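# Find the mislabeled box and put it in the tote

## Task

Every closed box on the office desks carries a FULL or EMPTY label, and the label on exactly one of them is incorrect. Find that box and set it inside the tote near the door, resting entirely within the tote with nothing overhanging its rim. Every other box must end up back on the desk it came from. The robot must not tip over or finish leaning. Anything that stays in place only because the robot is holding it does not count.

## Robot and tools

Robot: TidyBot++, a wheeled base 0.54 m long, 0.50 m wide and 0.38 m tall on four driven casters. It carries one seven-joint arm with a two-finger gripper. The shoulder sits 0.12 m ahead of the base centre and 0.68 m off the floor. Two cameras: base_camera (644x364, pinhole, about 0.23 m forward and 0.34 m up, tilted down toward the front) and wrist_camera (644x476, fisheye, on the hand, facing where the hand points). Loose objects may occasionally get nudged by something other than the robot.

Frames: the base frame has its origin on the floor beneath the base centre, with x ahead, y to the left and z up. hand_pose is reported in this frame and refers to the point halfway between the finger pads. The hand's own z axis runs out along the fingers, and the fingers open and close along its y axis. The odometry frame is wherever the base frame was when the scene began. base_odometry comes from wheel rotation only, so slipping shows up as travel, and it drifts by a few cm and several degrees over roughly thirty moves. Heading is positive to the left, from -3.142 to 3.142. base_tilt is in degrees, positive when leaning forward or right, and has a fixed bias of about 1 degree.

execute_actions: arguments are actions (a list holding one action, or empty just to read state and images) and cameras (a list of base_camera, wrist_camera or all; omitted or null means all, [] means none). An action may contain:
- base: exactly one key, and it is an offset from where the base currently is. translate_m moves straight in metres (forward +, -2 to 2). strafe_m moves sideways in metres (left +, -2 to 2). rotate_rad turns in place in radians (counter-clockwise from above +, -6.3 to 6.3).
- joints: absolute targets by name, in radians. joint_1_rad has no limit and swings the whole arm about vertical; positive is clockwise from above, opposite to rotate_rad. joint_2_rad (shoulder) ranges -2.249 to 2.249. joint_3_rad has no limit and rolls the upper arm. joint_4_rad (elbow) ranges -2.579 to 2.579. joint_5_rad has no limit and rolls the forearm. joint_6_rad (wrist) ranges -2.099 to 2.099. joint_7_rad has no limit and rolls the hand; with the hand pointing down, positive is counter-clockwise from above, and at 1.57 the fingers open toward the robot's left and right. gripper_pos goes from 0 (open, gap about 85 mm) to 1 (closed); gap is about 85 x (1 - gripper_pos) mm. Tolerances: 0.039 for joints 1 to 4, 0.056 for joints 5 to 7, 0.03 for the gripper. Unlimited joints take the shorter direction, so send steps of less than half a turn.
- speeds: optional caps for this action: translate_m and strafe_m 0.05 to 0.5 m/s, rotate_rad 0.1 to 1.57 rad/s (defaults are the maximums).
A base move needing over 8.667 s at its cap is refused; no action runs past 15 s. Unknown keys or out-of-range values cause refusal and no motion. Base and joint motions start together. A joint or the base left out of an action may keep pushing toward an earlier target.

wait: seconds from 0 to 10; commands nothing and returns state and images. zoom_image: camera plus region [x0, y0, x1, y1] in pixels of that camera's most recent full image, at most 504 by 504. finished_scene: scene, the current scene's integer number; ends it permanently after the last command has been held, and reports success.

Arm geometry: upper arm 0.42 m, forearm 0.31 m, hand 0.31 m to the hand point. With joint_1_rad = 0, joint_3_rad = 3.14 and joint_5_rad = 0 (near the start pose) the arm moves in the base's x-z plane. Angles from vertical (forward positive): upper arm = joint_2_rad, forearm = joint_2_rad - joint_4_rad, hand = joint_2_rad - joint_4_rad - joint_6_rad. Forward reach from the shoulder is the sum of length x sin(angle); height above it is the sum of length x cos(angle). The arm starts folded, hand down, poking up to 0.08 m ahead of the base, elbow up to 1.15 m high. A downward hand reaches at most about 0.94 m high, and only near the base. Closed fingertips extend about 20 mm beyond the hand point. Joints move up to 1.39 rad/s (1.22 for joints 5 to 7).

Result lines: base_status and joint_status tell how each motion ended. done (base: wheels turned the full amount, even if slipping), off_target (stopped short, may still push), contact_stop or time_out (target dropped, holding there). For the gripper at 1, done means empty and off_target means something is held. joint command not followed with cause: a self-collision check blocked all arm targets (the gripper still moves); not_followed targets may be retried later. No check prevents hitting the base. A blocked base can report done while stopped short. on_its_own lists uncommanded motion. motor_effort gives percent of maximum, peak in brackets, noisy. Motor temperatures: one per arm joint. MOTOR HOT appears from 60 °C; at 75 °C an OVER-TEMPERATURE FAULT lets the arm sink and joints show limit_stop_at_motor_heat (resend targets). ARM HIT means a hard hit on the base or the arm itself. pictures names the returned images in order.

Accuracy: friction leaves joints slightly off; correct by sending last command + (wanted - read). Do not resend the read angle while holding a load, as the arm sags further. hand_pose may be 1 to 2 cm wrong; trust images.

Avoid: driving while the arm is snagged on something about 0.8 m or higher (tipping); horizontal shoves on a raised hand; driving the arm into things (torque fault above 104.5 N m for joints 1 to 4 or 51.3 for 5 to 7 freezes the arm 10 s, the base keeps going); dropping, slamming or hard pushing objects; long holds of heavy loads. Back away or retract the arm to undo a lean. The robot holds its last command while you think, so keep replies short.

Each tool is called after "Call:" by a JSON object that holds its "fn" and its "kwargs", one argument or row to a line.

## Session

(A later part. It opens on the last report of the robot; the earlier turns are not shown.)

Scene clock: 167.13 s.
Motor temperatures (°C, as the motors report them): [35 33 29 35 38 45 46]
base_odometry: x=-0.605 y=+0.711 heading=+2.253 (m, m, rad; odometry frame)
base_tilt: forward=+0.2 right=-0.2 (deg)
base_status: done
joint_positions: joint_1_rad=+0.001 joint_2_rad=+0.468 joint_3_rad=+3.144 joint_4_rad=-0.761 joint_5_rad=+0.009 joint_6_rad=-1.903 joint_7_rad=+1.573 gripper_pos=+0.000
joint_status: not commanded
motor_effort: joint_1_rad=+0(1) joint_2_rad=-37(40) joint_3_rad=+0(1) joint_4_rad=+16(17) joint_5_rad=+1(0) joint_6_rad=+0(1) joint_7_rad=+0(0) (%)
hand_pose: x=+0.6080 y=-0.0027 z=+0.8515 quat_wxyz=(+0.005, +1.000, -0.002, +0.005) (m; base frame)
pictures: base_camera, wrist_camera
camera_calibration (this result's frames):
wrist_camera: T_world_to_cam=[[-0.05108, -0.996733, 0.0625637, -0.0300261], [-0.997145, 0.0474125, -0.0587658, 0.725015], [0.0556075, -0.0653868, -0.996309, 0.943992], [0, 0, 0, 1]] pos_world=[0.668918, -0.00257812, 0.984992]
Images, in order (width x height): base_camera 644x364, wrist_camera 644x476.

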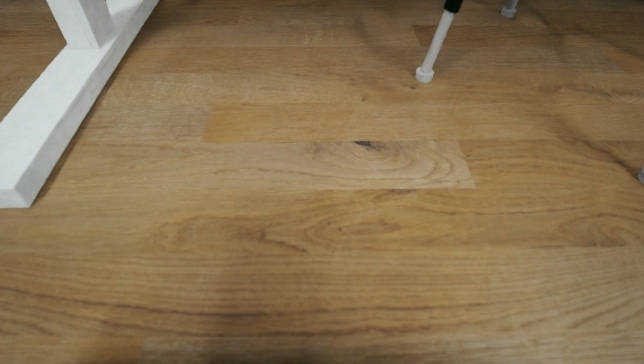

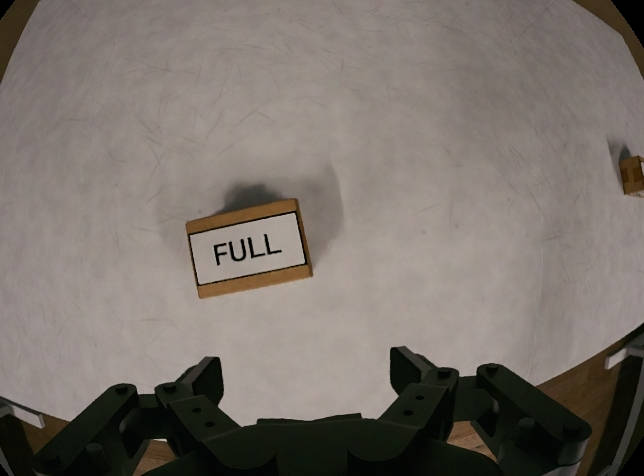

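Call:
{"fn": "execute_actions", "kwargs": {
  "actions": [
    {"base":{"strafe_m":0.04},"joints":{"joint_7_rad":0.15}}
  ],
  "cameras": []
}}

Call:
{"fn": "execute_actions", "kwargs": {
  "actions": [
    {"base":{"translate_m":0.072},"joints":{"joint_2_rad":0.43,"joint_4_rad":-1.0,"joint_6_rad":-1.7}}
  ],
  "cameras": ["wrist_camera"]
}}

Scene clock: 177.40 s.
Motor temperatures (°C, as the motors report them): [35 33 29 35 38 45 46]
base_odometry: x=-0.636 y=+0.685 heading=+2.253 (m, m, rad; odometry frame)
base_tilt: forward=+0.2 right=-0.2 (deg)
base_status: done
joint_positions: joint_1_rad=-0.004 joint_2_rad=+0.468 joint_3_rad=+3.143 joint_4_rad=-0.761 joint_5_rad=+0.009 joint_6_rad=-1.903 joint_7_rad=+0.153 gripper_pos=+0.000
joint_status: all done
motor_effort: joint_1_rad=+0(3) joint_2_rad=-36(37) joint_3_rad=-1(2) joint_4_rad=+16(16) joint_5_rad=+1(2) joint_6_rad=+0(1) joint_7_rad=+0(1) (%)
hand_pose: x=+0.6080 y=+0.0003 z=+0.8515 quat_wxyz=(+0.000, +0.759, -0.651, +0.007) (m; base frame)
pictures: none
No camera images: the call's "cameras" was empty. Leave "cameras" out to get every camera's image.

Scene clock: 178.70 s.
Motor temperatures (°C, as the motors report them): [35 33 29 35 38 45 46]
base_odometry: x=-0.682 y=+0.741 heading=+2.254 (m, m, rad; odometry frame)
base_tilt: forward=+0.2 right=-0.2 (deg)
base_status: done
joint_positions: joint_1_rad=-0.004 joint_2_rad=+0.445 joint_3_rad=+3.143 joint_4_rad=-0.991 joint_5_rad=+0.009 joint_6_rad=-1.720 joint_7_rad=+0.153 gripper_pos=+0.000
joint_status: all done
motor_effort: joint_1_rad=+1(0) joint_2_rad=-36(38) joint_3_rad=-1(1) joint_4_rad=+16(17) joint_5_rad=+1(1) joint_6_rad=+1(1) joint_7_rad=+0(0) (%)
hand_pose: x=+0.6072 y=+0.0002 z=+0.7924 quat_wxyz=(+0.008, +0.760, -0.650, -0.003) (m; base frame)
pictures: wrist_camera
camera_calibration (this result's frames):
wrist_camera: T_world_to_cam=[[-0.991792, -0.107274, 0.0695723, 0.541918], [-0.111232, 0.99223, -0.0557503, 0.180152], [-0.0630512, -0.0630313, -0.996018, 0.957184], [0, 0, 0, 1]] pos_world=[0.617861, -0.0602864, 0.925714]
Images, in order (width x height): wrist_camera 644x476.

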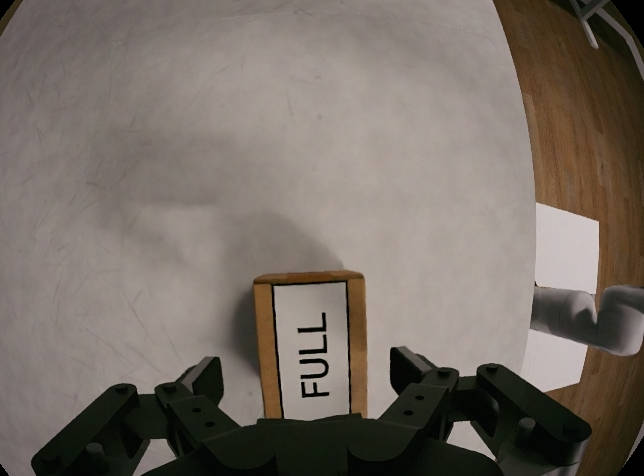

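Call:
{"fn": "execute_actions", "kwargs": {
  "actions": [
    {"joints":{"joint_2_rad":0.405,"joint_4_rad":-1.19,"joint_6_rad":-1.53}}
  ],
  "cameras": ["wrist_camera"]
}}

Call:
{"fn": "execute_actions", "kwargs": {
  "actions": [
    {"joints":{"gripper_pos":1}}
  ],
  "cameras": []
}}

Call:
{"fn": "execute_actions", "kwargs": {
  "actions": [
    {"joints":{"joint_4_rad":-1.07}}
  ],
  "cameras": []
}}

Scene clock: 191.63 s.
Motor temperatures (°C, as the motors report them): [35 33 29 35 38 45 46]
base_odometry: x=-0.682 y=+0.741 heading=+2.254 (m, m, rad; odometry frame)
base_tilt: forward=+0.2 right=-0.2 (deg)
base_status: not commanded
joint_positions: joint_1_rad=-0.004 joint_2_rad=+0.423 joint_3_rad=+3.143 joint_4_rad=-1.181 joint_5_rad=+0.009 joint_6_rad=-1.550 joint_7_rad=+0.153 gripper_pos=+0.000
joint_status: all done
motor_effort: joint_1_rad=+0(0) joint_2_rad=-35(37) joint_3_rad=-1(1) joint_4_rad=+16(17) joint_5_rad=+1(1) joint_6_rad=+1(0) joint_7_rad=+0(0) (%)
hand_pose: x=+0.6022 y=+0.0001 z=+0.7438 quat_wxyz=(+0.007, +0.760, -0.650, -0.002) (m; base frame)
pictures: wrist_camera
camera_calibration (this result's frames):
wrist_camera: T_world_to_cam=[[-0.991824, -0.10871, 0.0668332, 0.542389], [-0.112516, 0.992065, -0.0561045, 0.177998], [-0.0602038, -0.0631657, -0.996186, 0.906927], [0, 0, 0, 1]] pos_world=[0.612582, -0.0603364, 0.877204]
Images, in order (width x height): wrist_camera 644x476.

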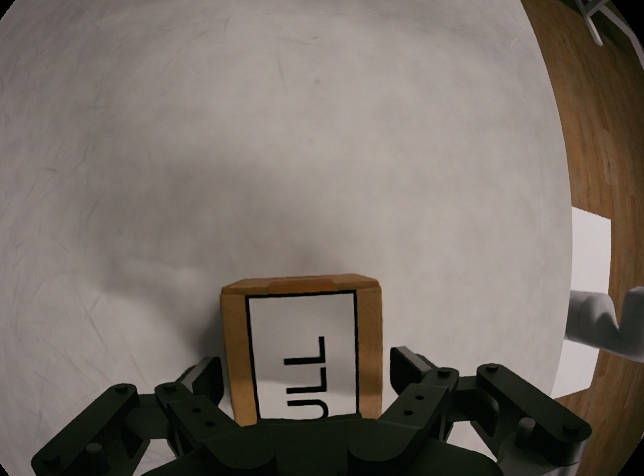

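Scene clock: 192.73 s.
Motor temperatures (°C, as the motors report them): [35 33 29 35 38 45 46]
base_odometry: x=-0.682 y=+0.741 heading=+2.254 (m, m, rad; odometry frame)
base_tilt: forward=+0.2 right=-0.2 (deg)
base_status: not commanded
joint_positions: joint_1_rad=-0.004 joint_2_rad=+0.417 joint_3_rad=+3.143 joint_4_rad=-1.181 joint_5_rad=+0.009 joint_6_rad=-1.549 joint_7_rad=+0.153 gripper_pos=+0.348
joint_status: gripper_pos off_target (ended at +0.348, target +1.000)
motor_effort: joint_1_rad=+1(0) joint_2_rad=-35(36) joint_3_rad=-1(1) joint_4_rad=+17(16) joint_5_rad=+1(1) joint_6_rad=+1(1) joint_7_rad=+0(0) (%)
hand_pose: x=+0.6019 y=+0.0001 z=+0.7470 quat_wxyz=(+0.005, +0.760, -0.650, +0.001) (m; base frame)
pictures: none
No camera images: the call's "cameras" was empty. Leave "cameras" out to get every camera's image.

Scene clock: 193.70 s.
Motor temperatures (°C, as the motors report them): [35 34 29 35 38 45 46]
base_odometry: x=-0.682 y=+0.741 heading=+2.254 (m, m, rad; odometry frame)
base_tilt: forward=+0.2 right=-0.2 (deg)
base_status: not commanded
joint_positions: joint_1_rad=-0.004 joint_2_rad=+0.414 joint_3_rad=+3.143 joint_4_rad=-1.077 joint_5_rad=+0.009 joint_6_rad=-1.549 joint_7_rad=+0.153 gripper_pos=+0.348
joint_status: all done
motor_effort: joint_1_rad=+0(0) joint_2_rad=-36(37) joint_3_rad=-1(1) joint_4_rad=+17(17) joint_5_rad=+1(1) joint_6_rad=+2(0) joint_7_rad=+0(0) (%)
hand_pose: x=+0.6331 y=+0.0002 z=+0.7825 quat_wxyz=(-0.030, +0.759, -0.649, +0.041) (m; base frame)
pictures: none
No camera images: the call's "cameras" was empty. Leave "cameras" out to get every camera's image.

Call:
{"fn": "execute_actions", "kwargs": {
  "actions": [
    {"joints":{"joint_4_rad":-1.19}}
  ],
  "cameras": []
}}

Call:
{"fn": "execute_actions", "kwargs": {
  "actions": [
    {"joints":{"gripper_pos":0}}
  ],
  "cameras": []
}}

Call:
{"fn": "execute_actions", "kwargs": {
  "actions": [
    {"joints":{"joint_2_rad":0.45,"joint_4_rad":-0.85,"joint_6_rad":-1.85}}
  ],
  "cameras": []
}}

Call:
{"fn": "execute_actions", "kwargs": {
  "actions": [
    {"base":{"strafe_m":-0.45}}
  ]
}}

Scene clock: 201.20 s.
Motor temperatures (°C, as the motors report them): [35 34 29 35 38 45 46]
base_odometry: x=-0.682 y=+0.741 heading=+2.254 (m, m, rad; odometry frame)
base_tilt: forward=+0.2 right=-0.2 (deg)
base_status: not commanded
joint_positions: joint_1_rad=-0.004 joint_2_rad=+0.414 joint_3_rad=+3.143 joint_4_rad=-1.184 joint_5_rad=+0.009 joint_6_rad=-1.549 joint_7_rad=+0.153 gripper_pos=+0.348
joint_status: all done
motor_effort: joint_1_rad=+1(0) joint_2_rad=-35(37) joint_3_rad=+0(1) joint_4_rad=+17(17) joint_5_rad=+1(1) joint_6_rad=+0(1) joint_7_rad=+0(0) (%)
hand_pose: x=+0.6006 y=+0.0001 z=+0.7473 quat_wxyz=(+0.005, +0.760, -0.650, +0.001) (m; base frame)
pictures: none
No camera images: the call's "cameras" was empty. Leave "cameras" out to get every camera's image.

Scene clock: 202.30 s.
Motor temperatures (°C, as the motors report them): [35 34 29 35 38 45 46]
base_odometry: x=-0.682 y=+0.741 heading=+2.254 (m, m, rad; odometry frame)
base_tilt: forward=+0.2 right=-0.2 (deg)
base_status: not commanded
joint_positions: joint_1_rad=-0.004 joint_2_rad=+0.414 joint_3_rad=+3.143 joint_4_rad=-1.184 joint_5_rad=+0.009 joint_6_rad=-1.549 joint_7_rad=+0.153 gripper_pos=+0.000
joint_status: all done
motor_effort: joint_1_rad=+0(0) joint_2_rad=-35(35) joint_3_rad=-1(0) joint_4_rad=+17(17) joint_5_rad=+1(1) joint_6_rad=+1(0) joint_7_rad=+0(0) (%)
hand_pose: x=+0.6006 y=+0.0001 z=+0.7473 quat_wxyz=(+0.005, +0.760, -0.650, +0.001) (m; base frame)
pictures: none
No camera images: the call's "cameras" was empty. Leave "cameras" out to get every camera's image.

Scene clock: 204.03 s.
Motor temperatures (°C, as the motors report them): [35 34 29 35 38 45 46]
base_odometry: x=-0.682 y=+0.741 heading=+2.254 (m, m, rad; odometry frame)
base_tilt: forward=+0.2 right=-0.2 (deg)
base_status: not commanded
joint_positions: joint_1_rad=-0.004 joint_2_rad=+0.433 joint_3_rad=+3.143 joint_4_rad=-0.860 joint_5_rad=+0.009 joint_6_rad=-1.831 joint_7_rad=+0.153 gripper_pos=+0.000
joint_status: all done
motor_effort: joint_1_rad=+0(1) joint_2_rad=-36(37) joint_3_rad=-1(1) joint_4_rad=+16(17) joint_5_rad=+0(1) joint_6_rad=+1(1) joint_7_rad=+0(0) (%)
hand_pose: x=+0.6034 y=+0.0002 z=+0.8387 quat_wxyz=(-0.003, +0.759, -0.651, +0.010) (m; base frame)
pictures: none
No camera images: the call's "cameras" was empty. Leave "cameras" out to get every camera's image.

Scene clock: 206.30 s.
Motor temperatures (°C, as the motors report them): [35 34 29 35 38 45 46]
base_odometry: x=-0.333 y=+1.025 heading=+2.254 (m, m, rad; odometry frame)
base_tilt: forward=+0.2 right=-0.2 (deg)
base_status: done
joint_positions: joint_1_rad=+0.004 joint_2_rad=+0.434 joint_3_rad=+3.142 joint_4_rad=-0.860 joint_5_rad=+0.009 joint_6_rad=-1.831 joint_7_rad=+0.153 gripper_pos=+0.000
joint_status: not commanded
motor_effort: joint_1_rad=+0(4) joint_2_rad=-35(36) joint_3_rad=-1(2) joint_4_rad=+16(16) joint_5_rad=+1(2) joint_6_rad=+0(1) joint_7_rad=+0(0) (%)
hand_pose: x=+0.6035 y=-0.0034 z=+0.8381 quat_wxyz=(-0.002, +0.757, -0.654, +0.009) (m; base frame)
pictures: base_camera, wrist_camera
camera_calibration (this result's frames):
wrist_camera: T_world_to_cam=[[-0.994334, -0.0990569, 0.0385579, 0.562293], [-0.101215, 0.993128, -0.0587581, 0.182267], [-0.0324725, -0.0623278, -0.997527, 0.985094], [0, 0, 0, 1]] pos_world=[0.609544, -0.0639166, 0.971687]
Images, in order (width x height): base_camera 644x364, wrist_camera 644x476.

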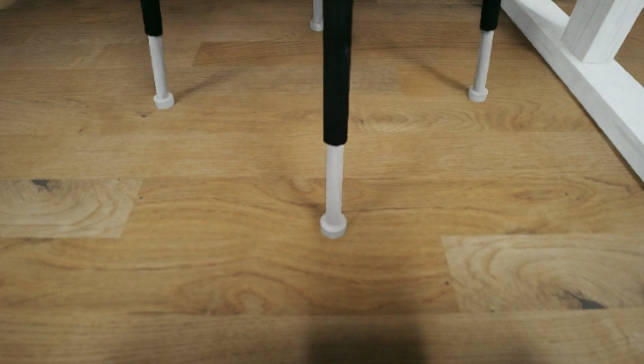

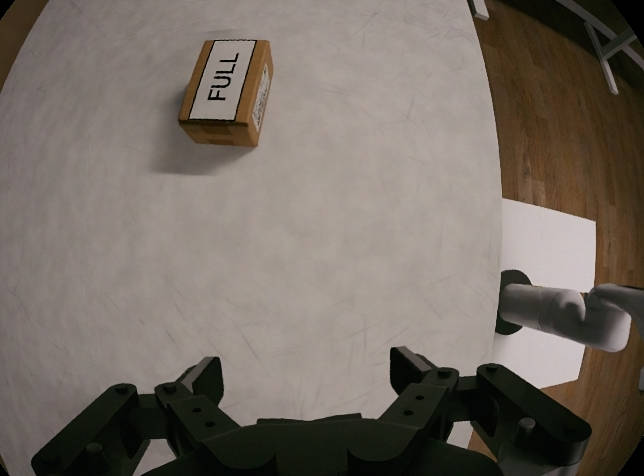

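Call:
{"fn": "execute_actions", "kwargs": {
  "actions": [
    {"base":{"strafe_m":-0.19},"joints":{"joint_7_rad":-0.03}}
  ],
  "cameras": []
}}

Call:
{"fn": "execute_actions", "kwargs": {
  "actions": [
    {"base":{"translate_m":0.085},"joints":{"joint_2_rad":0.43,"joint_4_rad":-1.0,"joint_6_rad":-1.7}}
  ],
  "cameras": ["wrist_camera"]
}}

Scene clock: 215.70 s.
Motor temperatures (°C, as the motors report them): [35 34 29 35 38 45 46]
base_odometry: x=-0.186 y=+1.146 heading=+2.255 (m, m, rad; odometry frame)
base_tilt: forward=+0.2 right=-0.2 (deg)
base_status: done
joint_positions: joint_1_rad=+0.006 joint_2_rad=+0.434 joint_3_rad=+3.142 joint_4_rad=-0.860 joint_5_rad=+0.009 joint_6_rad=-1.831 joint_7_rad=-0.024 gripper_pos=+0.000
joint_status: all done
motor_effort: joint_1_rad=+0(3) joint_2_rad=-36(37) joint_3_rad=-1(2) joint_4_rad=+16(16) joint_5_rad=+1(2) joint_6_rad=+0(1) joint_7_rad=+1(0) (%)
hand_pose: x=+0.6035 y=-0.0044 z=+0.8380 quat_wxyz=(-0.003, +0.695, -0.719, +0.009) (m; base frame)
pictures: none
No camera images: the call's "cameras" was empty. Leave "cameras" out to get every camera's image.

Scene clock: 217.00 s.
Motor temperatures (°C, as the motors report them): [35 34 29 35 38 45 46]
base_odometry: x=-0.239 y=+1.212 heading=+2.255 (m, m, rad; odometry frame)
base_tilt: forward=+0.2 right=-0.2 (deg)
base_status: done
joint_positions: joint_1_rad=+0.006 joint_2_rad=+0.438 joint_3_rad=+3.142 joint_4_rad=-0.991 joint_5_rad=+0.009 joint_6_rad=-1.715 joint_7_rad=-0.024 gripper_pos=+0.000
joint_status: all done
motor_effort: joint_1_rad=+0(1) joint_2_rad=-36(42) joint_3_rad=-1(1) joint_4_rad=+16(17) joint_5_rad=+1(1) joint_6_rad=+0(1) joint_7_rad=+0(0) (%)
hand_pose: x=+0.6078 y=-0.0045 z=+0.7959 quat_wxyz=(+0.004, +0.696, -0.718, +0.002) (m; base frame)
pictures: wrist_camera
camera_calibration (this result's frames):
wrist_camera: T_world_to_cam=[[-0.995277, 0.0791028, 0.056273, 0.555298], [0.0758699, 0.995462, -0.0574396, 0.0726873], [-0.0605612, -0.0528989, -0.996762, 0.959571], [0, 0, 0, 1]] pos_world=[0.605273, -0.0655228, 0.929391]
Images, in order (width x height): wrist_camera 644x476.

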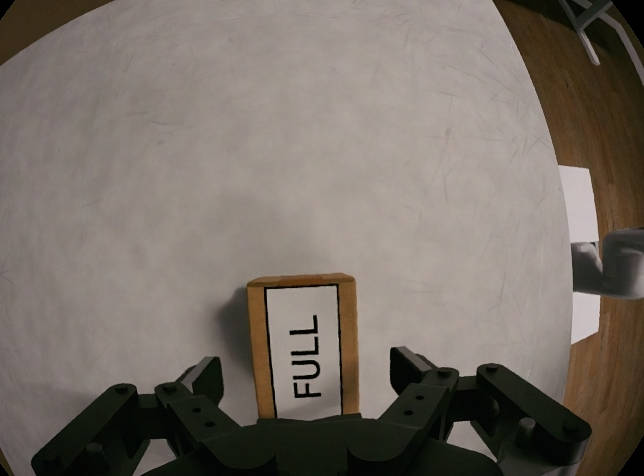

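Call:
{"fn": "execute_actions", "kwargs": {
  "actions": [
    {"base":{"translate_m":0.007},"joints":{"joint_2_rad":0.405,"joint_4_rad":-1.19,"joint_6_rad":-1.53}}
  ],
  "cameras": []
}}

Call:
{"fn": "execute_actions", "kwargs": {
  "actions": [
    {"joints":{"gripper_pos":1}}
  ],
  "cameras": []
}}

Call:
{"fn": "execute_actions", "kwargs": {
  "actions": [
    {"joints":{"joint_4_rad":-1.07}}
  ],
  "cameras": []
}}

Scene clock: 227.00 s.
Motor temperatures (°C, as the motors report them): [35 34 29 35 38 45 46]
base_odometry: x=-0.244 y=+1.218 heading=+2.254 (m, m, rad; odometry frame)
base_tilt: forward=+0.2 right=-0.2 (deg)
base_status: done
joint_positions: joint_1_rad=+0.006 joint_2_rad=+0.423 joint_3_rad=+3.142 joint_4_rad=-1.181 joint_5_rad=+0.009 joint_6_rad=-1.550 joint_7_rad=-0.024 gripper_pos=+0.000
joint_status: all done
motor_effort: joint_1_rad=+1(1) joint_2_rad=-35(37) joint_3_rad=-1(2) joint_4_rad=+16(18) joint_5_rad=+1(1) joint_6_rad=+0(1) joint_7_rad=+0(0) (%)
hand_pose: x=+0.6022 y=-0.0045 z=+0.7439 quat_wxyz=(+0.007, +0.696, -0.718, -0.001) (m; base frame)
pictures: none
No camera images: the call's "cameras" was empty. Leave "cameras" out to get every camera's image.

Scene clock: 228.10 s.
Motor temperatures (°C, as the motors report them): [35 34 29 35 38 45 46]
base_odometry: x=-0.244 y=+1.218 heading=+2.254 (m, m, rad; odometry frame)
base_tilt: forward=+0.2 right=-0.2 (deg)
base_status: not commanded
joint_positions: joint_1_rad=+0.006 joint_2_rad=+0.419 joint_3_rad=+3.142 joint_4_rad=-1.183 joint_5_rad=+0.009 joint_6_rad=-1.548 joint_7_rad=-0.024 gripper_pos=+0.347
joint_status: gripper_pos off_target (ended at +0.347, target +1.000)
motor_effort: joint_1_rad=+1(0) joint_2_rad=-36(39) joint_3_rad=+0(1) joint_4_rad=+17(18) joint_5_rad=+1(1) joint_6_rad=+1(2) joint_7_rad=+0(0) (%)
hand_pose: x=+0.6018 y=-0.0045 z=+0.7449 quat_wxyz=(+0.006, +0.696, -0.718, +0.000) (m; base frame)
pictures: none
No camera images: the call's "cameras" was empty. Leave "cameras" out to get every camera's image.

Scene clock: 229.07 s.
Motor temperatures (°C, as the motors report them): [35 34 29 35 38 45 46]
base_odometry: x=-0.244 y=+1.218 heading=+2.254 (m, m, rad; odometry frame)
base_tilt: forward=+0.2 right=-0.2 (deg)
base_status: not commanded
joint_positions: joint_1_rad=+0.006 joint_2_rad=+0.424 joint_3_rad=+3.142 joint_4_rad=-1.088 joint_5_rad=+0.009 joint_6_rad=-1.548 joint_7_rad=-0.024 gripper_pos=+0.347
joint_status: all done
motor_effort: joint_1_rad=+0(0) joint_2_rad=-40(42) joint_3_rad=-1(1) joint_4_rad=+20(20) joint_5_rad=+1(1) joint_6_rad=+2(2) joint_7_rad=+0(1) (%)
hand_pose: x=+0.6312 y=-0.0047 z=+0.7732 quat_wxyz=(-0.026, +0.695, -0.717, +0.032) (m; base frame)
pictures: none
No camera images: the call's "cameras" was empty. Leave "cameras" out to get every camera's image.

Heavier. So the previous box is the wrong one.

Call:
{"fn": "execute_actions", "kwargs": {
  "actions": [
    {"joints":{"joint_4_rad":-1.17}}
  ],
  "cameras": []
}}

Call:
{"fn": "execute_actions", "kwargs": {
  "actions": [
    {"joints":{"gripper_pos":0}}
  ],
  "cameras": []
}}

Call:
{"fn": "execute_actions", "kwargs": {
  "actions": [
    {"joints":{"joint_2_rad":0.44,"joint_4_rad":-0.95,"joint_6_rad":-1.76}}
  ],
  "cameras": []
}}

Call:
{"fn": "execute_actions", "kwargs": {
  "actions": [
    {"base":{"translate_m":-0.092},"joints":{"joint_7_rad":0.17}}
  ],
  "cameras": []
}}

Call:
{"fn": "execute_actions", "kwargs": {
  "actions": [
    {"base":{"strafe_m":0.645}}
  ],
  "cameras": ["wrist_camera"]
}}

Scene clock: 239.30 s.
Motor temperatures (°C, as the motors report them): [35 34 29 36 38 45 46]
base_odometry: x=-0.244 y=+1.218 heading=+2.254 (m, m, rad; odometry frame)
base_tilt: forward=+0.2 right=-0.2 (deg)
base_status: not commanded
joint_positions: joint_1_rad=+0.006 joint_2_rad=+0.424 joint_3_rad=+3.142 joint_4_rad=-1.176 joint_5_rad=+0.009 joint_6_rad=-1.548 joint_7_rad=-0.024 gripper_pos=+0.347
joint_status: all done
motor_effort: joint_1_rad=+1(0) joint_2_rad=-40(41) joint_3_rad=-1(0) joint_4_rad=+19(19) joint_5_rad=+1(1) joint_6_rad=+0(1) joint_7_rad=+0(0) (%)
hand_pose: x=+0.6046 y=-0.0045 z=+0.7452 quat_wxyz=(+0.005, +0.696, -0.718, +0.001) (m; base frame)
pictures: none
No camera images: the call's "cameras" was empty. Leave "cameras" out to get every camera's image.

Scene clock: 240.40 s.
Motor temperatures (°C, as the motors report them): [35 34 29 36 38 45 46]
base_odometry: x=-0.244 y=+1.218 heading=+2.254 (m, m, rad; odometry frame)
base_tilt: forward=+0.2 right=-0.2 (deg)
base_status: not commanded
joint_positions: joint_1_rad=+0.006 joint_2_rad=+0.415 joint_3_rad=+3.142 joint_4_rad=-1.175 joint_5_rad=+0.009 joint_6_rad=-1.548 joint_7_rad=-0.024 gripper_pos=+0.000
joint_status: all done
motor_effort: joint_1_rad=+0(1) joint_2_rad=-35(40) joint_3_rad=-1(1) joint_4_rad=+17(19) joint_5_rad=+1(1) joint_6_rad=+0(0) joint_7_rad=+0(0) (%)
hand_pose: x=+0.6042 y=-0.0045 z=+0.7497 quat_wxyz=(+0.002, +0.696, -0.718, +0.005) (m; base frame)
pictures: none
No camera images: the call's "cameras" was empty. Leave "cameras" out to get every camera's image.

Scene clock: 241.63 s.
Motor temperatures (°C, as the motors report them): [35 34 29 36 38 45 46]
base_odometry: x=-0.244 y=+1.218 heading=+2.254 (m, m, rad; odometry frame)
base_tilt: forward=+0.2 right=-0.2 (deg)
base_status: not commanded
joint_positions: joint_1_rad=+0.006 joint_2_rad=+0.422 joint_3_rad=+3.142 joint_4_rad=-0.960 joint_5_rad=+0.009 joint_6_rad=-1.741 joint_7_rad=-0.024 gripper_pos=+0.000
joint_status: all done
motor_effort: joint_1_rad=+0(0) joint_2_rad=-35(36) joint_3_rad=-1(1) joint_4_rad=+16(17) joint_5_rad=+1(1) joint_6_rad=+1(1) joint_7_rad=+1(0) (%)
hand_pose: x=+0.6059 y=-0.0045 z=+0.8135 quat_wxyz=(-0.004, +0.695, -0.719, +0.010) (m; base frame)
pictures: none
No camera images: the call's "cameras" was empty. Leave "cameras" out to get every camera's image.

Scene clock: 242.77 s.
Motor temperatures (°C, as the motors report them): [35 34 29 36 38 45 46]
base_odometry: x=-0.185 y=+1.146 heading=+2.255 (m, m, rad; odometry frame)
base_tilt: forward=+0.2 right=-0.2 (deg)
base_status: done
joint_positions: joint_1_rad=+0.006 joint_2_rad=+0.432 joint_3_rad=+3.142 joint_4_rad=-0.960 joint_5_rad=+0.009 joint_6_rad=-1.743 joint_7_rad=+0.165 gripper_pos=+0.000
joint_status: all done
motor_effort: joint_1_rad=+0(1) joint_2_rad=-36(38) joint_3_rad=-1(2) joint_4_rad=+16(17) joint_5_rad=+1(1) joint_6_rad=+0(1) joint_7_rad=+0(0) (%)
hand_pose: x=+0.6068 y=-0.0044 z=+0.8086 quat_wxyz=(+0.001, +0.760, -0.649, +0.006) (m; base frame)
pictures: none
No camera images: the call's "cameras" was empty. Leave "cameras" out to get every camera's image.

Scene clock: 245.43 s.
Motor temperatures (°C, as the motors report them): [35 34 29 36 38 45 46]
base_odometry: x=-0.685 y=+0.739 heading=+2.255 (m, m, rad; odometry frame)
base_tilt: forward=+0.2 right=-0.2 (deg)
base_status: done
joint_positions: joint_1_rad=+0.002 joint_2_rad=+0.433 joint_3_rad=+3.142 joint_4_rad=-0.959 joint_5_rad=+0.009 joint_6_rad=-1.743 joint_7_rad=+0.165 gripper_pos=+0.000
joint_status: not commanded
motor_effort: joint_1_rad=+1(3) joint_2_rad=-36(37) joint_3_rad=-1(3) joint_4_rad=+16(17) joint_5_rad=+1(2) joint_6_rad=+1(1) joint_7_rad=+0(0) (%)
hand_pose: x=+0.6069 y=-0.0026 z=+0.8085 quat_wxyz=(+0.001, +0.762, -0.648, +0.005) (m; base frame)
pictures: wrist_camera
camera_calibration (this result's frames):
wrist_camera: T_world_to_cam=[[-0.992363, -0.113637, 0.0479827, 0.558062], [-0.116343, 0.991516, -0.0579632, 0.188625], [-0.0409888, -0.063103, -0.997165, 0.960564], [0, 0, 0, 1]] pos_world=[0.615118, -0.062994, 0.941997]
Images, in order (width x height): wrist_camera 644x476.

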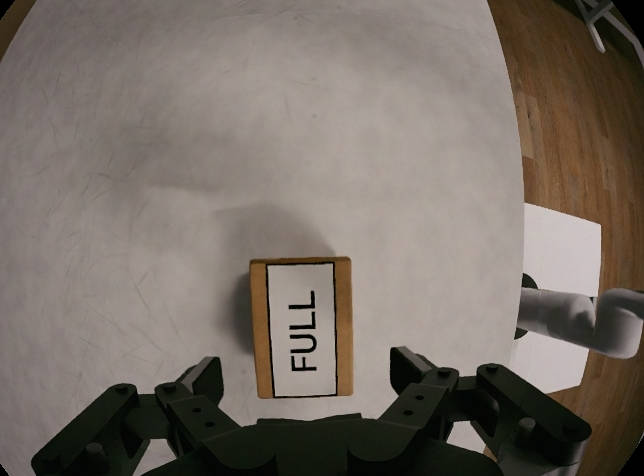

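Call:
{"fn": "execute_actions", "kwargs": {
  "actions": [
    {"base":{"translate_m":0.01},"joints":{"joint_2_rad":0.405,"joint_4_rad":-1.19,"joint_6_rad":-1.53}}
  ],
  "cameras": []
}}

Call:
{"fn": "execute_actions", "kwargs": {
  "actions": [
    {"joints":{"gripper_pos":1}}
  ],
  "cameras": []
}}

Call:
{"fn": "execute_actions", "kwargs": {
  "actions": [
    {"joints":{"joint_4_rad":-1.07}}
  ],
  "cameras": []
}}

Call:
{"fn": "execute_actions", "kwargs": {
  "actions": [
    {"base":{"translate_m":-1.2}}
  ],
  "cameras": []
}}

Call:
{"fn": "execute_actions", "kwargs": {
  "actions": [
    {"base":{"rotate_rad":3.0},"joints":{"joint_2_rad":0.6,"joint_4_rad":-1.7,"joint_6_rad":-0.84,"joint_7_rad":1.57}}
  ]
}}

Scene clock: 255.60 s.
Motor temperatures (°C, as the motors report them): [35 34 29 36 38 45 46]
base_odometry: x=-0.692 y=+0.746 heading=+2.255 (m, m, rad; odometry frame)
base_tilt: forward=+0.2 right=-0.2 (deg)
base_status: done
joint_positions: joint_1_rad=+0.002 joint_2_rad=+0.423 joint_3_rad=+3.142 joint_4_rad=-1.181 joint_5_rad=+0.009 joint_6_rad=-1.550 joint_7_rad=+0.165 gripper_pos=+0.000
joint_status: all done
motor_effort: joint_1_rad=+0(1) joint_2_rad=-35(38) joint_3_rad=+0(1) joint_4_rad=+16(17) joint_5_rad=+1(1) joint_6_rad=+0(0) joint_7_rad=+0(1) (%)
hand_pose: x=+0.6023 y=-0.0026 z=+0.7440 quat_wxyz=(+0.007, +0.762, -0.647, -0.002) (m; base frame)
pictures: none
No camera images: the call's "cameras" was empty. Leave "cameras" out to get every camera's image.

Scene clock: 256.70 s.
Motor temperatures (°C, as the motors report them): [35 34 29 36 38 45 46]
base_odometry: x=-0.692 y=+0.746 heading=+2.255 (m, m, rad; odometry frame)
base_tilt: forward=+0.2 right=-0.2 (deg)
base_status: not commanded
joint_positions: joint_1_rad=+0.002 joint_2_rad=+0.416 joint_3_rad=+3.142 joint_4_rad=-1.181 joint_5_rad=+0.009 joint_6_rad=-1.549 joint_7_rad=+0.165 gripper_pos=+0.348
joint_status: gripper_pos off_target (ended at +0.348, target +1.000)
motor_effort: joint_1_rad=+0(0) joint_2_rad=-35(36) joint_3_rad=-1(1) joint_4_rad=+17(16) joint_5_rad=+1(1) joint_6_rad=+0(1) joint_7_rad=+0(0) (%)
hand_pose: x=+0.6020 y=-0.0026 z=+0.7474 quat_wxyz=(+0.005, +0.762, -0.647, +0.001) (m; base frame)
pictures: none
No camera images: the call's "cameras" was empty. Leave "cameras" out to get every camera's image.

Scene clock: 257.67 s.
Motor temperatures (°C, as the motors report them): [35 34 29 36 38 45 46]
base_odometry: x=-0.692 y=+0.746 heading=+2.255 (m, m, rad; odometry frame)
base_tilt: forward=+0.2 right=-0.2 (deg)
base_status: not commanded
joint_positions: joint_1_rad=+0.002 joint_2_rad=+0.413 joint_3_rad=+3.142 joint_4_rad=-1.077 joint_5_rad=+0.009 joint_6_rad=-1.549 joint_7_rad=+0.165 gripper_pos=+0.348
joint_status: all done
motor_effort: joint_1_rad=+1(0) joint_2_rad=-36(36) joint_3_rad=+0(1) joint_4_rad=+17(18) joint_5_rad=+2(1) joint_6_rad=+2(1) joint_7_rad=+0(0) (%)
hand_pose: x=+0.6331 y=-0.0027 z=+0.7828 quat_wxyz=(-0.030, +0.761, -0.647, +0.042) (m; base frame)
pictures: none
No camera images: the call's "cameras" was empty. Leave "cameras" out to get every camera's image.

Scene clock: 261.43 s.
Motor temperatures (°C, as the motors report them): [35 35 29 36 38 45 46]
base_odometry: x=+0.067 y=-0.184 heading=+2.255 (m, m, rad; odometry frame)
base_tilt: forward=+0.2 right=-0.2 (deg)
base_status: done
joint_positions: joint_1_rad=+0.002 joint_2_rad=+0.409 joint_3_rad=+3.142 joint_4_rad=-1.077 joint_5_rad=+0.009 joint_6_rad=-1.546 joint_7_rad=+0.165 gripper_pos=+0.348
joint_status: not commanded
motor_effort: joint_1_rad=+1(2) joint_2_rad=-35(41) joint_3_rad=+0(1) joint_4_rad=+17(18) joint_5_rad=+1(2) joint_6_rad=+2(2) joint_7_rad=+0(0) (%)
hand_pose: x=+0.6338 y=-0.0027 z=+0.7850 quat_wxyz=(-0.032, +0.761, -0.646, +0.045) (m; base frame)
pictures: none
No camera images: the call's "cameras" was empty. Leave "cameras" out to get every camera's image.

Scene clock: 264.80 s.
Motor temperatures (°C, as the motors report them): [35 35 29 36 38 45 46]
base_odometry: x=+0.067 y=-0.184 heading=-1.028 (m, m, rad; odometry frame)
base_tilt: forward=+0.2 right=-0.2 (deg)
base_status: done
joint_positions: joint_1_rad=-0.004 joint_2_rad=+0.598 joint_3_rad=+3.137 joint_4_rad=-1.686 joint_5_rad=+0.009 joint_6_rad=-0.852 joint_7_rad=+1.553 gripper_pos=+0.348
joint_status: all done
motor_effort: joint_1_rad=+1(4) joint_2_rad=-37(41) joint_3_rad=-1(4) joint_4_rad=+12(18) joint_5_rad=+1(0) joint_6_rad=+0(2) joint_7_rad=+0(0) (%)
hand_pose: x=+0.5956 y=+0.0035 z=+0.5129 quat_wxyz=(+0.002, +1.000, -0.002, +0.003) (m; base frame)
pictures: base_camera, wrist_camera
camera_calibration (this result's frames):
wrist_camera: T_world_to_cam=[[-0.0514859, -0.99702, 0.0574476, -0.000474678], [-0.997312, 0.0483277, -0.0550724, 0.690671], [0.0521319, -0.0601286, -0.996828, 0.610096], [0, 0, 0, 1]] pos_world=[0.656985, 0.00283239, 0.646225]
Images, in order (width x height): base_camera 644x364, wrist_camera 644x476.

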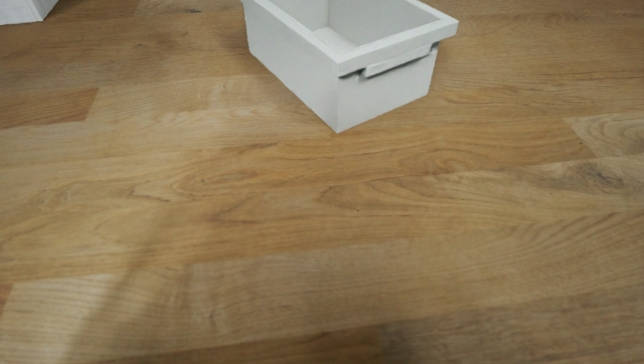

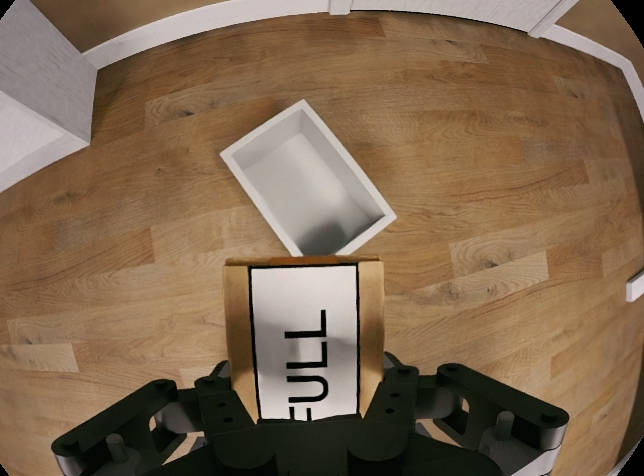

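Call:
{"fn": "execute_actions", "kwargs": {
  "actions": [
    {"base":{"translate_m":0.185},"joints":{"joint_1_rad":0.03,"joint_2_rad":1.21,"joint_4_rad":-1.65,"joint_6_rad":-0.27,"joint_7_rad":0.62}}
  ]
}}

Scene clock: 275.70 s.
Motor temperatures (°C, as the motors report them): [35 35 29 36 38 45 46]
base_odometry: x=+0.163 y=-0.342 heading=-1.027 (m, m, rad; odometry frame)
base_tilt: forward=+0.2 right=-0.2 (deg)
base_status: done
joint_positions: joint_1_rad=+0.013 joint_2_rad=+1.206 joint_3_rad=+3.137 joint_4_rad=-1.663 joint_5_rad=+0.009 joint_6_rad=-0.290 joint_7_rad=+0.639 gripper_pos=+0.348
joint_status: all done
motor_effort: joint_1_rad=+0(1) joint_2_rad=-43(47) joint_3_rad=-1(1) joint_4_rad=+5(14) joint_5_rad=+1(1) joint_6_rad=+0(1) joint_7_rad=+0(0) (%)
hand_pose: x=+0.5911 y=-0.0029 z=+0.2181 quat_wxyz=(+0.003, +0.893, -0.451, -0.008) (m; base frame)
pictures: base_camera, wrist_camera
camera_calibration (this result's frames):
wrist_camera: T_world_to_cam=[[-0.829057, -0.555053, 0.0676748, 0.468512], [-0.558028, 0.829, -0.0369166, 0.408856], [-0.0356118, -0.0683704, -0.997024, 0.367923], [0, 0, 0, 1]] pos_world=[0.629679, -0.0537374, 0.350216]
Images, in order (width x height): base_camera 644x364, wrist_camera 644x476.

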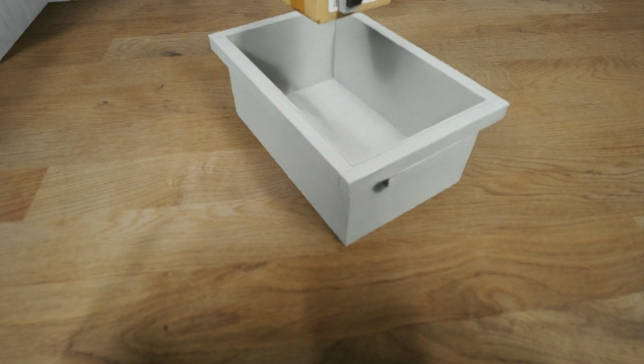

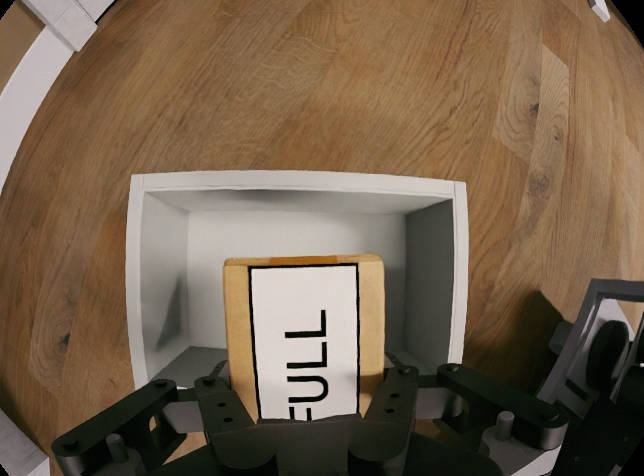

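Call:
{"fn": "execute_actions", "kwargs": {
  "actions": [
    {"joints":{"joint_1_rad":0.055,"joint_2_rad":1.6,"joint_4_rad":-1.33,"joint_6_rad":-0.18}}
  ]
}}

Scene clock: 280.03 s.
Motor temperatures (°C, as the motors report them): [35 35 29 35 38 45 46]
base_odometry: x=+0.163 y=-0.342 heading=-1.027 (m, m, rad; odometry frame)
base_tilt: forward=+0.2 right=-0.2 (deg)
base_status: not commanded
joint_positions: joint_1_rad=+0.038 joint_2_rad=+1.602 joint_3_rad=+3.137 joint_4_rad=-1.344 joint_5_rad=+0.009 joint_6_rad=-0.201 joint_7_rad=+0.639 gripper_pos=+0.348
joint_status: all done
motor_effort: joint_1_rad=+1(1) joint_2_rad=-45(47) joint_3_rad=-1(1) joint_4_rad=+4(5) joint_5_rad=+1(1) joint_6_rad=+1(1) joint_7_rad=+0(0) (%)
hand_pose: x=+0.5988 y=-0.0148 z=+0.0490 quat_wxyz=(+0.000, +0.887, -0.463, -0.003) (m; base frame)
pictures: base_camera, wrist_camera
camera_calibration (this result's frames):
wrist_camera: T_world_to_cam=[[-0.84444, -0.532645, 0.0566635, 0.489877], [-0.535077, 0.843695, -0.0432479, 0.403614], [-0.024771, -0.0668396, -0.997456, 0.192346], [0, 0, 0, 1]] pos_world=[0.634401, -0.0667403, 0.181554]
Images, in order (width x height): base_camera 644x364, wrist_camera 644x476.

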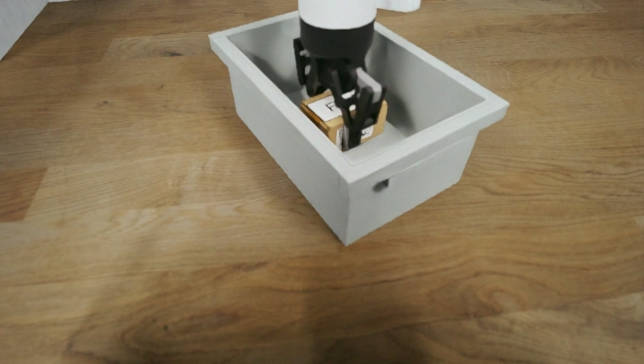

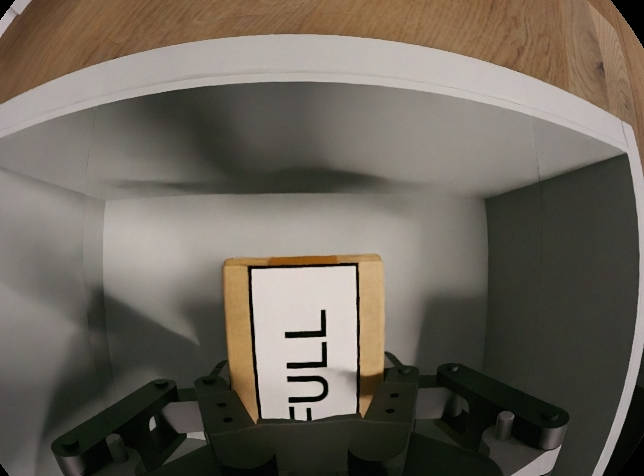

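Call:
{"fn": "execute_actions", "kwargs": {
  "actions": [
    {"joints":{"gripper_pos":0}}
  ],
  "cameras": []
}}

Call:
{"fn": "execute_actions", "kwargs": {
  "actions": [
    {"joints":{"joint_2_rad":1.21,"joint_4_rad":-1.65,"joint_6_rad":-0.27}}
  ],
  "cameras": ["base_camera"]
}}

Call:
{"fn": "finished_scene", "kwargs": {
  "scene": 1
}}

Scene clock: 286.90 s.
Motor temperatures (°C, as the motors report them): [35 35 29 35 38 45 46]
base_odometry: x=+0.163 y=-0.342 heading=-1.027 (m, m, rad; odometry frame)
base_tilt: forward=+0.2 right=-0.2 (deg)
base_status: not commanded
joint_positions: joint_1_rad=+0.038 joint_2_rad=+1.602 joint_3_rad=+3.137 joint_4_rad=-1.344 joint_5_rad=+0.009 joint_6_rad=-0.201 joint_7_rad=+0.639 gripper_pos=+0.000
joint_status: all done
motor_effort: joint_1_rad=+0(1) joint_2_rad=-45(45) joint_3_rad=-1(1) joint_4_rad=+4(4) joint_5_rad=+1(0) joint_6_rad=+1(0) joint_7_rad=+0(0) (%)
hand_pose: x=+0.5988 y=-0.0148 z=+0.0490 quat_wxyz=(+0.000, +0.887, -0.463, -0.003) (m; base frame)
pictures: none
No camera images: the call's "cameras" was empty. Leave "cameras" out to get every camera's image.

Scene clock: 288.47 s.
Motor temperatures (°C, as the motors report them): [35 35 29 35 38 45 46]
base_odometry: x=+0.163 y=-0.342 heading=-1.027 (m, m, rad; odometry frame)
base_tilt: forward=+0.2 right=-0.2 (deg)
base_status: not commanded
joint_positions: joint_1_rad=+0.038 joint_2_rad=+1.212 joint_3_rad=+3.137 joint_4_rad=-1.637 joint_5_rad=+0.009 joint_6_rad=-0.250 joint_7_rad=+0.639 gripper_pos=+0.000
joint_status: all done
motor_effort: joint_1_rad=+0(1) joint_2_rad=-44(48) joint_3_rad=-1(1) joint_4_rad=+6(5) joint_5_rad=+1(1) joint_6_rad=+1(2) joint_7_rad=+0(0) (%)
hand_pose: x=+0.6168 y=-0.0156 z=+0.2176 quat_wxyz=(-0.010, +0.887, -0.462, +0.019) (m; base frame)
pictures: base_camera
Images, in order (width x height): base_camera 644x364.

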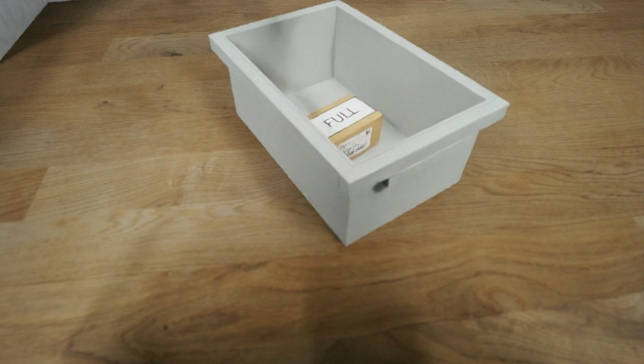

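The scene is finished: the task was done.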